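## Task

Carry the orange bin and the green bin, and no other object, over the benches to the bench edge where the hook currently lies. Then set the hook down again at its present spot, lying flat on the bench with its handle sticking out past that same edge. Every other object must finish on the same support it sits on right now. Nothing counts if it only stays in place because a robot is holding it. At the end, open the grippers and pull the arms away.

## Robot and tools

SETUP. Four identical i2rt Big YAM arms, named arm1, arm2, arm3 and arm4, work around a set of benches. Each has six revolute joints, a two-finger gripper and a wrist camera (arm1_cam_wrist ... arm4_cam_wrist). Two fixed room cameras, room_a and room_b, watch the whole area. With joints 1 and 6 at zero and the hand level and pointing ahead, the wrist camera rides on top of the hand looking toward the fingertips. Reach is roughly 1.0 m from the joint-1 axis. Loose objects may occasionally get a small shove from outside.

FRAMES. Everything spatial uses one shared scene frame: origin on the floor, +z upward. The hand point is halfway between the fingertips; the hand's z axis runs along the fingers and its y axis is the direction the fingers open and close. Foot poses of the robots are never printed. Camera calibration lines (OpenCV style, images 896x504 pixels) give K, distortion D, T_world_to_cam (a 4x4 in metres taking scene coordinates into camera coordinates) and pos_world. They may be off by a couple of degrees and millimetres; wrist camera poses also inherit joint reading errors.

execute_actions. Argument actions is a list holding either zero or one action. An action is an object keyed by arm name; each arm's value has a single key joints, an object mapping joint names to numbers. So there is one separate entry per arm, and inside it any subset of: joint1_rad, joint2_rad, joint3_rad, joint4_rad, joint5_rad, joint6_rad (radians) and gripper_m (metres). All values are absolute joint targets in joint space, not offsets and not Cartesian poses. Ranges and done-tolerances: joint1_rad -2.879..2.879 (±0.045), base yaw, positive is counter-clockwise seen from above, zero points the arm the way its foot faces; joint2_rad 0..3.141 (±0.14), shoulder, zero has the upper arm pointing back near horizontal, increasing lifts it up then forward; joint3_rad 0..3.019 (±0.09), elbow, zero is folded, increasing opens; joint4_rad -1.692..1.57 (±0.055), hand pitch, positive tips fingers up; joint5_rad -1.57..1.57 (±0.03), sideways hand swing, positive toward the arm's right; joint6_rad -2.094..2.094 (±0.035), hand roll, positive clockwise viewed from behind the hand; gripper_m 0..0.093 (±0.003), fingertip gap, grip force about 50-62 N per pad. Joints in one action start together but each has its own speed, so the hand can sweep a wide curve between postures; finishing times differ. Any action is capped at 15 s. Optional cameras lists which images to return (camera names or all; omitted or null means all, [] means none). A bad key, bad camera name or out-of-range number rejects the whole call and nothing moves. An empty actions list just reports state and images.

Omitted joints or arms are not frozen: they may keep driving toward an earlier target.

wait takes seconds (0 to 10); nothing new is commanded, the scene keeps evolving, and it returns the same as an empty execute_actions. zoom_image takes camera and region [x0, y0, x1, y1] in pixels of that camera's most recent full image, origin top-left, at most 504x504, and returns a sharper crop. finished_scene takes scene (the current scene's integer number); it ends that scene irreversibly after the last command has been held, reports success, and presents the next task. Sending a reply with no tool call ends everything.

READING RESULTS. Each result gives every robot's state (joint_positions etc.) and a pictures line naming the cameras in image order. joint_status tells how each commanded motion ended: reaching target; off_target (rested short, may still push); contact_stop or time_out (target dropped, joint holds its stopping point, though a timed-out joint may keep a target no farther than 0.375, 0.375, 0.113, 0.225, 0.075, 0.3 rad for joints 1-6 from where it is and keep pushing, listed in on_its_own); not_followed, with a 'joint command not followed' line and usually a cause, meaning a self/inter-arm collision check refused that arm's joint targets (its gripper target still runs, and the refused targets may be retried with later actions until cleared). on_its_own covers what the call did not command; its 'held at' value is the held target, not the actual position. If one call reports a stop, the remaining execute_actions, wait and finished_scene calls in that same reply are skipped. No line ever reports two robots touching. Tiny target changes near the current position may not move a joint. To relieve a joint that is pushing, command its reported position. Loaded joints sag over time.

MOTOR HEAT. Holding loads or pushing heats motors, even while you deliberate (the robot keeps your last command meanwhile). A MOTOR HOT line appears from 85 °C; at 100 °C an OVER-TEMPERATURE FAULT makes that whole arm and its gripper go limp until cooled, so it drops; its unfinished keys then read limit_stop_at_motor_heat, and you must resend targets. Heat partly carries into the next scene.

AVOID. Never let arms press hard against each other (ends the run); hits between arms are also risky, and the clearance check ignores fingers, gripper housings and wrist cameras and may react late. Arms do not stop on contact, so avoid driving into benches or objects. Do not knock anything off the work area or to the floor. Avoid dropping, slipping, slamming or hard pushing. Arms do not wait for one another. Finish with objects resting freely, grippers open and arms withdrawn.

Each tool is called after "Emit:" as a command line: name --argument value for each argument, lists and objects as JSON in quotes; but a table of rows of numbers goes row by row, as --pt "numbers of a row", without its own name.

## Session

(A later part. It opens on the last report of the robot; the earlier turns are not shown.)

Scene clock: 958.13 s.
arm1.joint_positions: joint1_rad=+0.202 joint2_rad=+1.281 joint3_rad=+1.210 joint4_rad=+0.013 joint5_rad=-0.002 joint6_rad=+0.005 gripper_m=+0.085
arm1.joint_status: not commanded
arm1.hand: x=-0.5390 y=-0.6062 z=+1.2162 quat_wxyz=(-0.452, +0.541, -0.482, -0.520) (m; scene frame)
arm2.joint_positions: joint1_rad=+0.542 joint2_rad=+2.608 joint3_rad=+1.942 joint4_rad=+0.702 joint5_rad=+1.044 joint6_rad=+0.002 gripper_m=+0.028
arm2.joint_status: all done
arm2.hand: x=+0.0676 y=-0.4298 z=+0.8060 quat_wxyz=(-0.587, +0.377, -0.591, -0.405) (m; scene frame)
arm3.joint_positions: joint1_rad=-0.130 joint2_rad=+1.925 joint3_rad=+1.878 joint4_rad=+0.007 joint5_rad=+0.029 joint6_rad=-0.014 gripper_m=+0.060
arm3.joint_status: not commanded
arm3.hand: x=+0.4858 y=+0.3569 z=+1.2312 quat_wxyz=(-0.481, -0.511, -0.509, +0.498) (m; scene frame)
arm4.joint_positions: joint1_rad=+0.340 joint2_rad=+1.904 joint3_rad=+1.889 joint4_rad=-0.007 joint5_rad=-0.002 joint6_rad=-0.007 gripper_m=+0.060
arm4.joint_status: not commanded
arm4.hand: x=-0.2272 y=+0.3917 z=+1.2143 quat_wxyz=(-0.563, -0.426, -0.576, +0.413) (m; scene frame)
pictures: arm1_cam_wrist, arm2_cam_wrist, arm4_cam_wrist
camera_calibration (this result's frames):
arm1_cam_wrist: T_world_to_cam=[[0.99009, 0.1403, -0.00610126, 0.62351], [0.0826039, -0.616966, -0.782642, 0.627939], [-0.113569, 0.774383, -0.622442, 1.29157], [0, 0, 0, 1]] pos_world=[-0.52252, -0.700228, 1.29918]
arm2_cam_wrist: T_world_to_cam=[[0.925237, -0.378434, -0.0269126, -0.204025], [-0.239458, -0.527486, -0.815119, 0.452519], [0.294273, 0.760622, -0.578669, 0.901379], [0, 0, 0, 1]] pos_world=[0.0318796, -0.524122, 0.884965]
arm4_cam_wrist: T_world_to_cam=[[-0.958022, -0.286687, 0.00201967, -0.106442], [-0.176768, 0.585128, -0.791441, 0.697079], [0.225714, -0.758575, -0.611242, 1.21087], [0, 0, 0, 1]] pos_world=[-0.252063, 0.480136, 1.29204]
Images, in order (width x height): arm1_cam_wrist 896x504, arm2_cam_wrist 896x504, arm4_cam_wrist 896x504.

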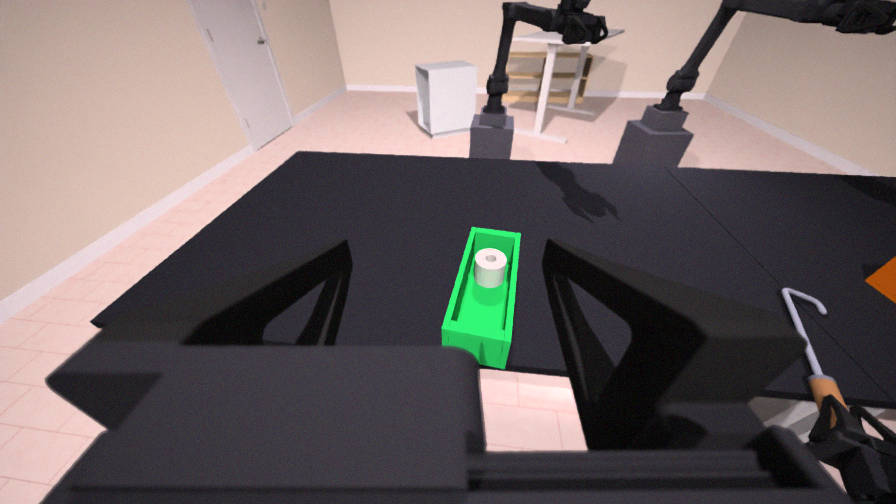

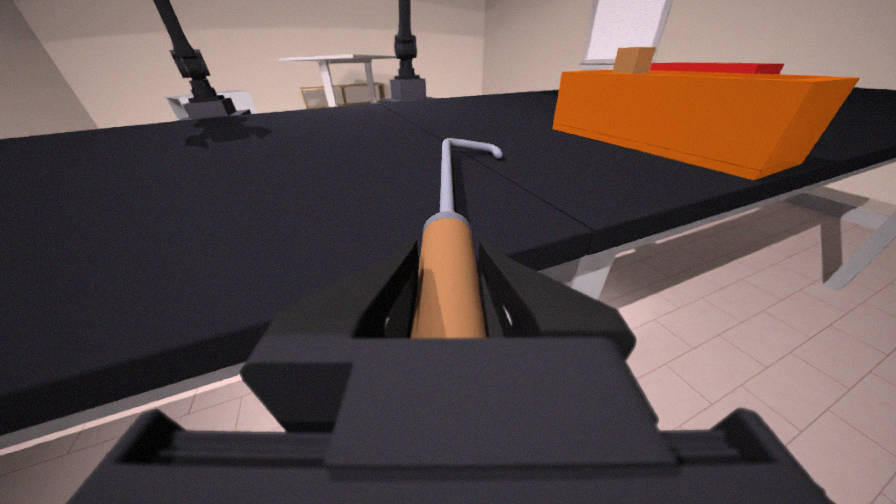

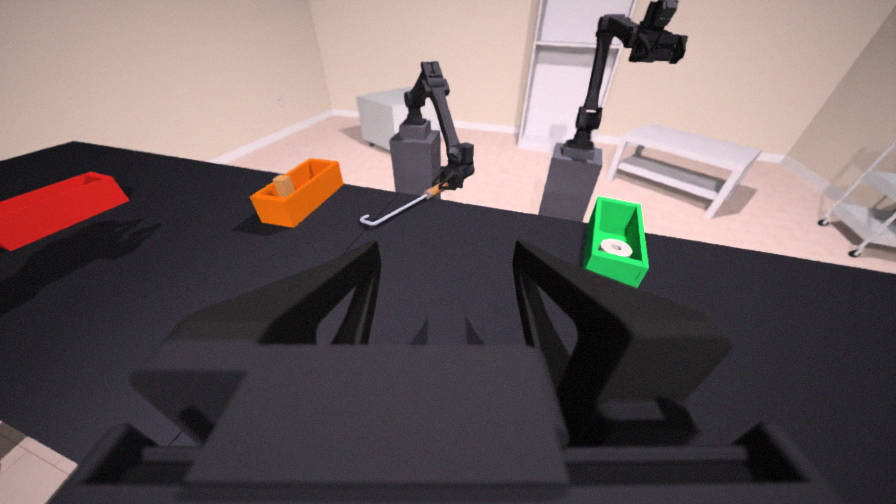

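Emit:
execute_actions --actions '[{"arm2":{"joints":{"joint3_rad":1.96,"joint2_rad":2.60}}}]' --cameras '[]'

Emit:
execute_actions --actions '[{"arm2":{"joints":{"gripper_m":0.08}}}]' --cameras '["arm2_cam_wrist","arm4_cam_wrist","arm1_cam_wrist"]'

Scene clock: 962.80 s.
arm1.joint_positions: joint1_rad=+0.202 joint2_rad=+1.281 joint3_rad=+1.210 joint4_rad=+0.013 joint5_rad=-0.002 joint6_rad=+0.005 gripper_m=+0.085
arm1.joint_status: not commanded
arm1.hand: x=-0.5390 y=-0.6062 z=+1.2162 quat_wxyz=(-0.452, +0.541, -0.482, -0.520) (m; scene frame)
arm2.joint_positions: joint1_rad=+0.542 joint2_rad=+2.606 joint3_rad=+1.942 joint4_rad=+0.702 joint5_rad=+1.044 joint6_rad=+0.002 gripper_m=+0.028
arm2.joint_status: all done
arm2.hand: x=+0.0675 y=-0.4297 z=+0.8076 quat_wxyz=(-0.587, +0.377, -0.591, -0.406) (m; scene frame)
arm3.joint_positions: joint1_rad=-0.130 joint2_rad=+1.925 joint3_rad=+1.878 joint4_rad=+0.007 joint5_rad=+0.029 joint6_rad=-0.014 gripper_m=+0.060
arm3.joint_status: not commanded
arm3.hand: x=+0.4858 y=+0.3569 z=+1.2312 quat_wxyz=(-0.481, -0.511, -0.509, +0.498) (m; scene frame)
arm4.joint_positions: joint1_rad=+0.340 joint2_rad=+1.904 joint3_rad=+1.889 joint4_rad=-0.007 joint5_rad=-0.002 joint6_rad=-0.007 gripper_m=+0.060
arm4.joint_status: not commanded
arm4.hand: x=-0.2272 y=+0.3917 z=+1.2143 quat_wxyz=(-0.563, -0.426, -0.576, +0.413) (m; scene frame)
pictures: none
No camera images: the call's "cameras" was empty. Leave "cameras" out to get every camera's image.

Scene clock: 963.60 s.
arm1.joint_positions: joint1_rad=+0.202 joint2_rad=+1.281 joint3_rad=+1.210 joint4_rad=+0.013 joint5_rad=-0.002 joint6_rad=+0.005 gripper_m=+0.085
arm1.joint_status: not commanded
arm1.hand: x=-0.5390 y=-0.6062 z=+1.2162 quat_wxyz=(-0.452, +0.541, -0.482, -0.520) (m; scene frame)
arm2.joint_positions: joint1_rad=+0.542 joint2_rad=+2.606 joint3_rad=+1.942 joint4_rad=+0.702 joint5_rad=+1.046 joint6_rad=+0.002 gripper_m=+0.080
arm2.joint_status: all done
arm2.hand: x=+0.0679 y=-0.4298 z=+0.8076 quat_wxyz=(-0.587, +0.376, -0.591, -0.405) (m; scene frame)
arm3.joint_positions: joint1_rad=-0.130 joint2_rad=+1.925 joint3_rad=+1.878 joint4_rad=+0.007 joint5_rad=+0.029 joint6_rad=-0.014 gripper_m=+0.060
arm3.joint_status: not commanded
arm3.hand: x=+0.4858 y=+0.3569 z=+1.2312 quat_wxyz=(-0.481, -0.511, -0.509, +0.498) (m; scene frame)
arm4.joint_positions: joint1_rad=+0.340 joint2_rad=+1.904 joint3_rad=+1.889 joint4_rad=-0.007 joint5_rad=-0.002 joint6_rad=-0.007 gripper_m=+0.060
arm4.joint_status: not commanded
arm4.hand: x=-0.2272 y=+0.3917 z=+1.2143 quat_wxyz=(-0.563, -0.426, -0.576, +0.413) (m; scene frame)
pictures: arm1_cam_wrist, arm2_cam_wrist, arm4_cam_wrist
camera_calibration (this result's frames):
arm1_cam_wrist: T_world_to_cam=[[0.99009, 0.1403, -0.00610126, 0.62351], [0.0826039, -0.616966, -0.782642, 0.627939], [-0.113569, 0.774383, -0.622442, 1.29157], [0, 0, 0, 1]] pos_world=[-0.52252, -0.700228, 1.29918]
arm2_cam_wrist: T_world_to_cam=[[0.924333, -0.380513, -0.0285927, -0.203699], [-0.241656, -0.525739, -0.815598, 0.45513], [0.295313, 0.760794, -0.577912, 0.9016], [0, 0, 0, 1]] pos_world=[0.0320162, -0.524162, 0.886424]
arm4_cam_wrist: T_world_to_cam=[[-0.958022, -0.286687, 0.00201967, -0.106442], [-0.176768, 0.585128, -0.791441, 0.697079], [0.225714, -0.758575, -0.611242, 1.21087], [0, 0, 0, 1]] pos_world=[-0.252063, 0.480136, 1.29204]
Images, in order (width x height): arm1_cam_wrist 896x504, arm2_cam_wrist 896x504, arm4_cam_wrist 896x504.

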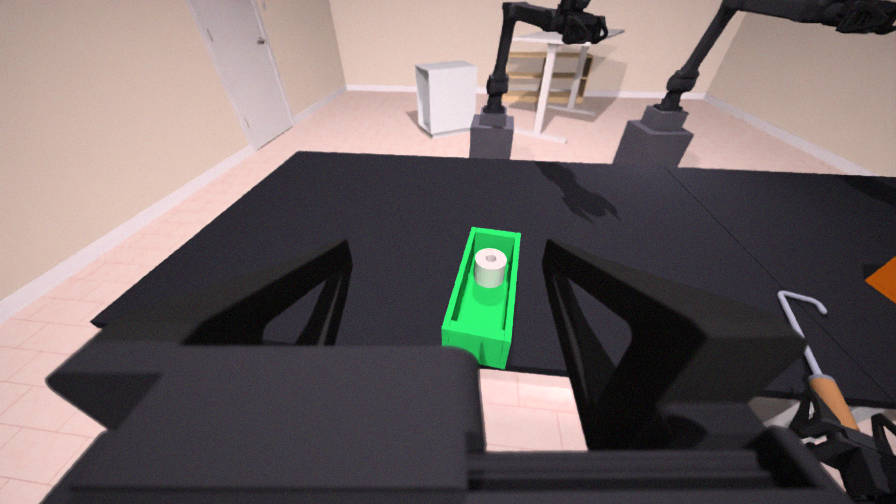

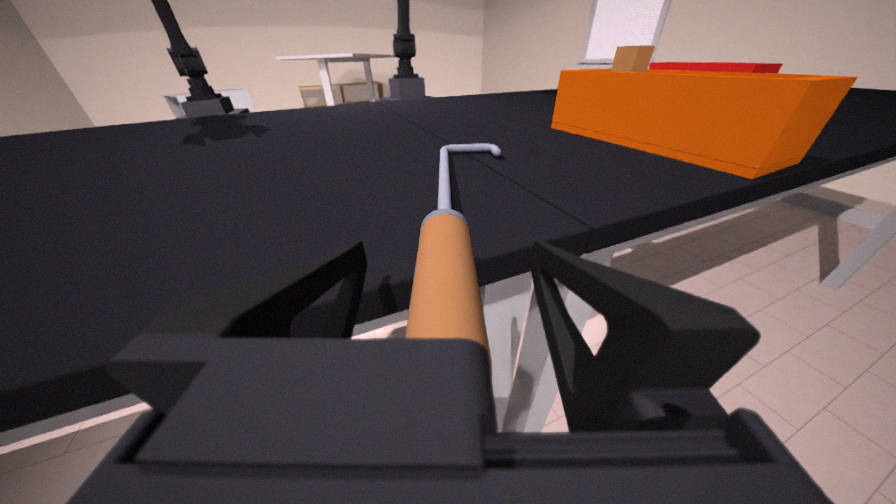

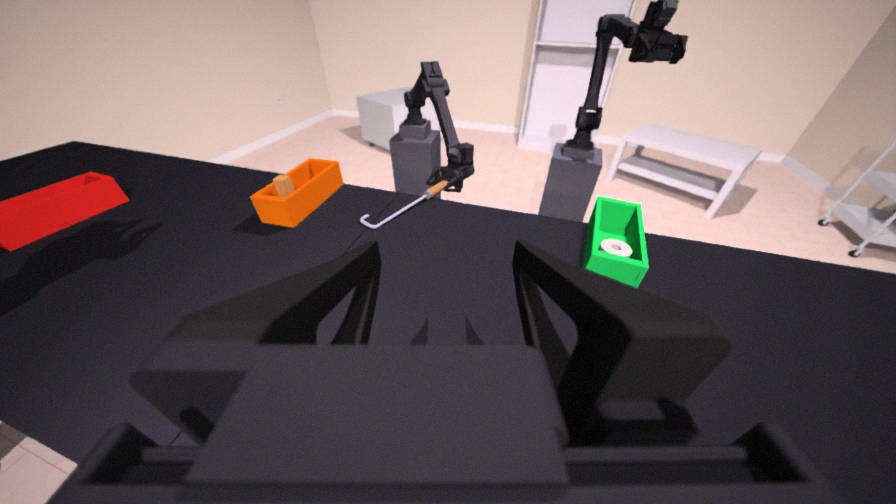

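Emit:
execute_actions --actions '[{"arm2":{"joints":{"joint2_rad":2.35}}}]' --cameras '["arm2_cam_wrist","arm4_cam_wrist","arm1_cam_wrist"]'

Scene clock: 970.67 s.
arm1.joint_positions: joint1_rad=+0.202 joint2_rad=+1.281 joint3_rad=+1.210 joint4_rad=+0.013 joint5_rad=-0.002 joint6_rad=+0.005 gripper_m=+0.085
arm1.joint_status: not commanded
arm1.hand: x=-0.5390 y=-0.6062 z=+1.2162 quat_wxyz=(-0.452, +0.541, -0.482, -0.520) (m; scene frame)
arm2.joint_positions: joint1_rad=+0.542 joint2_rad=+2.310 joint3_rad=+1.945 joint4_rad=+0.702 joint5_rad=+1.046 joint6_rad=+0.002 gripper_m=+0.080
arm2.joint_status: all done
arm2.hand: x=+0.0733 y=-0.4360 z=+1.0526 quat_wxyz=(-0.573, +0.265, -0.589, -0.504) (m; scene frame)
arm3.joint_positions: joint1_rad=-0.130 joint2_rad=+1.925 joint3_rad=+1.878 joint4_rad=+0.007 joint5_rad=+0.029 joint6_rad=-0.014 gripper_m=+0.060
arm3.joint_status: not commanded
arm3.hand: x=+0.4858 y=+0.3569 z=+1.2312 quat_wxyz=(-0.481, -0.511, -0.509, +0.498) (m; scene frame)
arm4.joint_positions: joint1_rad=+0.340 joint2_rad=+1.904 joint3_rad=+1.889 joint4_rad=-0.007 joint5_rad=-0.002 joint6_rad=-0.007 gripper_m=+0.060
arm4.joint_status: not commanded
arm4.hand: x=-0.2272 y=+0.3917 z=+1.2143 quat_wxyz=(-0.563, -0.426, -0.576, +0.413) (m; scene frame)
pictures: arm1_cam_wrist, arm2_cam_wrist, arm4_cam_wrist
camera_calibration (this result's frames):
arm1_cam_wrist: T_world_to_cam=[[0.99009, 0.1403, -0.00610126, 0.62351], [0.0826039, -0.616966, -0.782642, 0.627939], [-0.113569, 0.774383, -0.622442, 1.29157], [0, 0, 0, 1]] pos_world=[-0.52252, -0.700228, 1.29918]
arm2_cam_wrist: T_world_to_cam=[[0.895937, -0.344355, -0.280565, 0.0789981], [-0.393905, -0.324059, -0.860131, 0.798989], [0.205271, 0.881139, -0.42598, 0.945461], [0, 0, 0, 1]] pos_world=[0.0498732, -0.546959, 1.11215]
arm4_cam_wrist: T_world_to_cam=[[-0.958022, -0.286687, 0.00201967, -0.106442], [-0.176768, 0.585128, -0.791441, 0.697079], [0.225714, -0.758575, -0.611242, 1.21087], [0, 0, 0, 1]] pos_world=[-0.252063, 0.480136, 1.29204]
Images, in order (width x height): arm1_cam_wrist 896x504, arm2_cam_wrist 896x504, arm4_cam_wrist 896x504.

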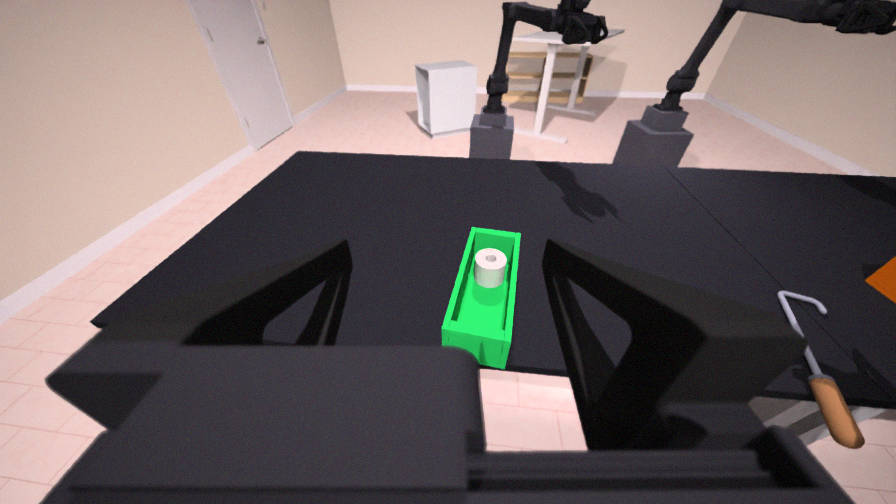

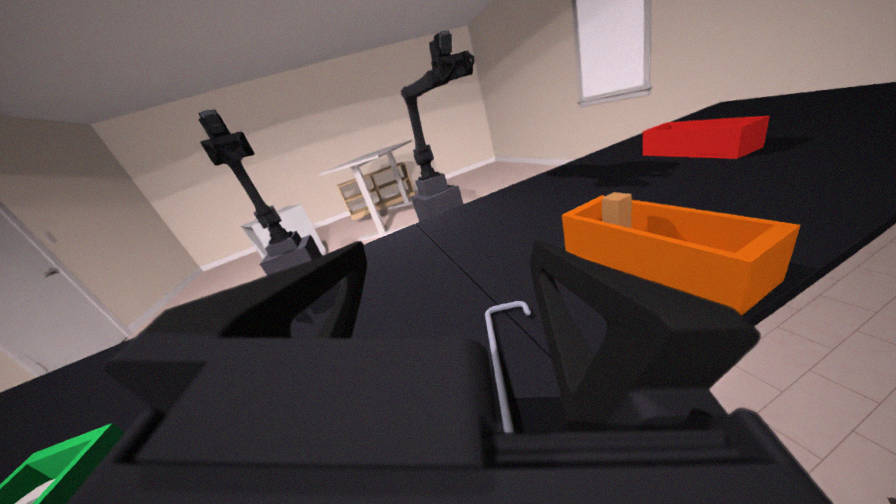

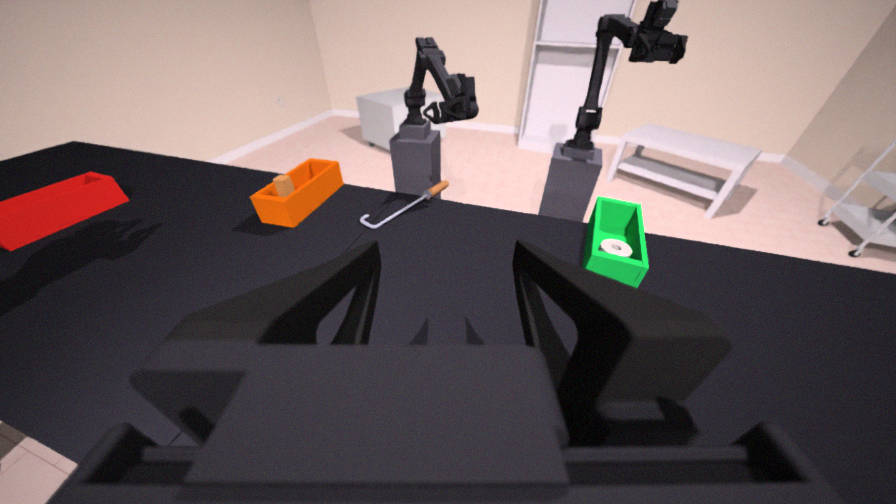

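The hook is lying flat with its handle over the edge. I'll move arm2 a little further clear.

Emit:
execute_actions --actions '[{"arm2":{"joints":{"joint2_rad":1.9,"joint3_rad":1.6}}}]' --cameras '["room_a","room_b","arm4_cam_wrist"]'

Scene clock: 975.83 s.
arm1.joint_positions: joint1_rad=+0.202 joint2_rad=+1.281 joint3_rad=+1.210 joint4_rad=+0.013 joint5_rad=-0.002 joint6_rad=+0.005 gripper_m=+0.085
arm1.joint_status: not commanded
arm1.hand: x=-0.5390 y=-0.6062 z=+1.2162 quat_wxyz=(-0.452, +0.541, -0.482, -0.520) (m; scene frame)
arm2.joint_positions: joint1_rad=+0.542 joint2_rad=+1.866 joint3_rad=+1.606 joint4_rad=+0.702 joint5_rad=+1.048 joint6_rad=+0.002 gripper_m=+0.080
arm2.joint_status: all done
arm2.hand: x=+0.1486 y=-0.5352 z=+1.2149 quat_wxyz=(-0.565, +0.225, -0.586, -0.536) (m; scene frame)
arm3.joint_positions: joint1_rad=-0.130 joint2_rad=+1.925 joint3_rad=+1.878 joint4_rad=+0.007 joint5_rad=+0.029 joint6_rad=-0.014 gripper_m=+0.060
arm3.joint_status: not commanded
arm3.hand: x=+0.4858 y=+0.3569 z=+1.2312 quat_wxyz=(-0.481, -0.511, -0.509, +0.498) (m; scene frame)
arm4.joint_positions: joint1_rad=+0.340 joint2_rad=+1.904 joint3_rad=+1.889 joint4_rad=-0.007 joint5_rad=-0.002 joint6_rad=-0.007 gripper_m=+0.060
arm4.joint_status: not commanded
arm4.hand: x=-0.2272 y=+0.3917 z=+1.2143 quat_wxyz=(-0.563, -0.426, -0.576, +0.413) (m; scene frame)
pictures: arm4_cam_wrist, room_a, room_b
camera_calibration (this result's frames):
arm4_cam_wrist: T_world_to_cam=[[-0.958022, -0.286687, 0.00201967, -0.106442], [-0.176768, 0.585128, -0.791441, 0.697079], [0.225714, -0.758575, -0.611242, 1.21087], [0, 0, 0, 1]] pos_world=[-0.252063, 0.480136, 1.29204]
Images, in order (width x height): arm4_cam_wrist 896x504, room_a 896x504, room_b 896x504.

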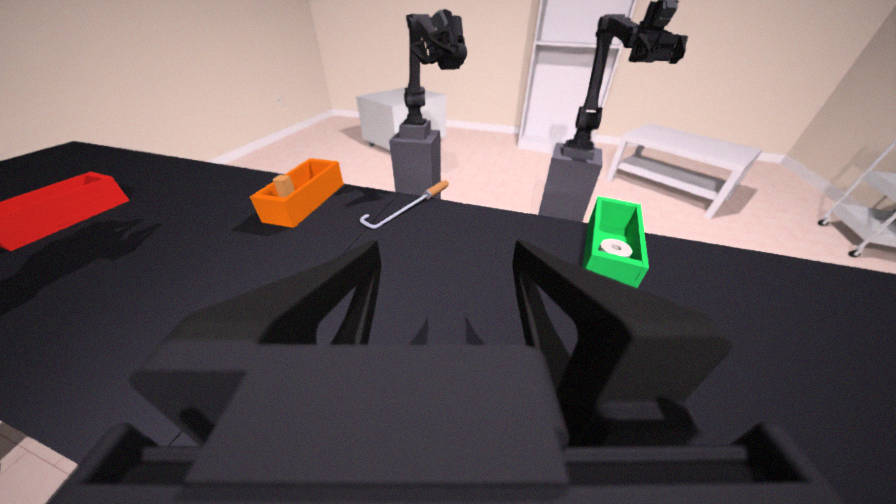

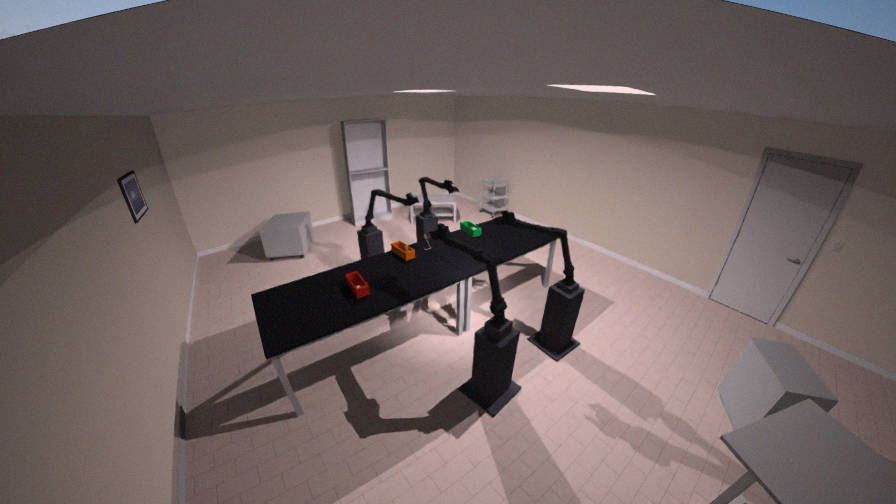

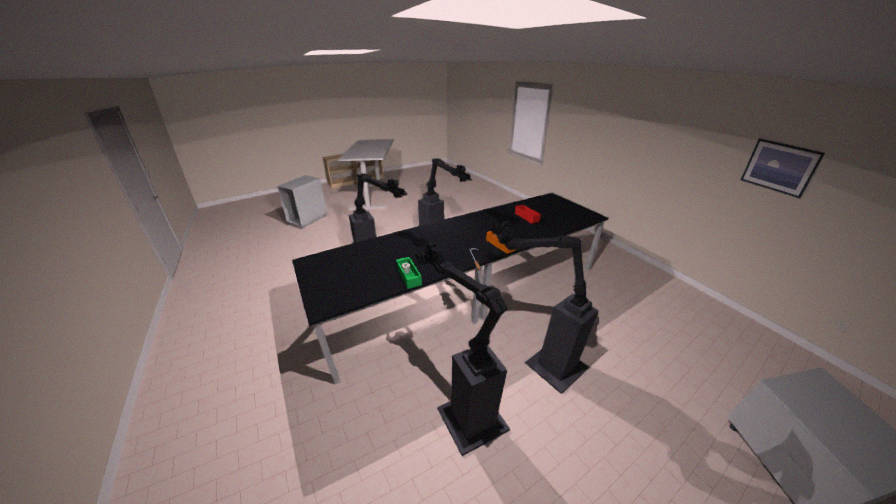

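Emit:
finished_scene --scene 2

The scene is finished: the task was done.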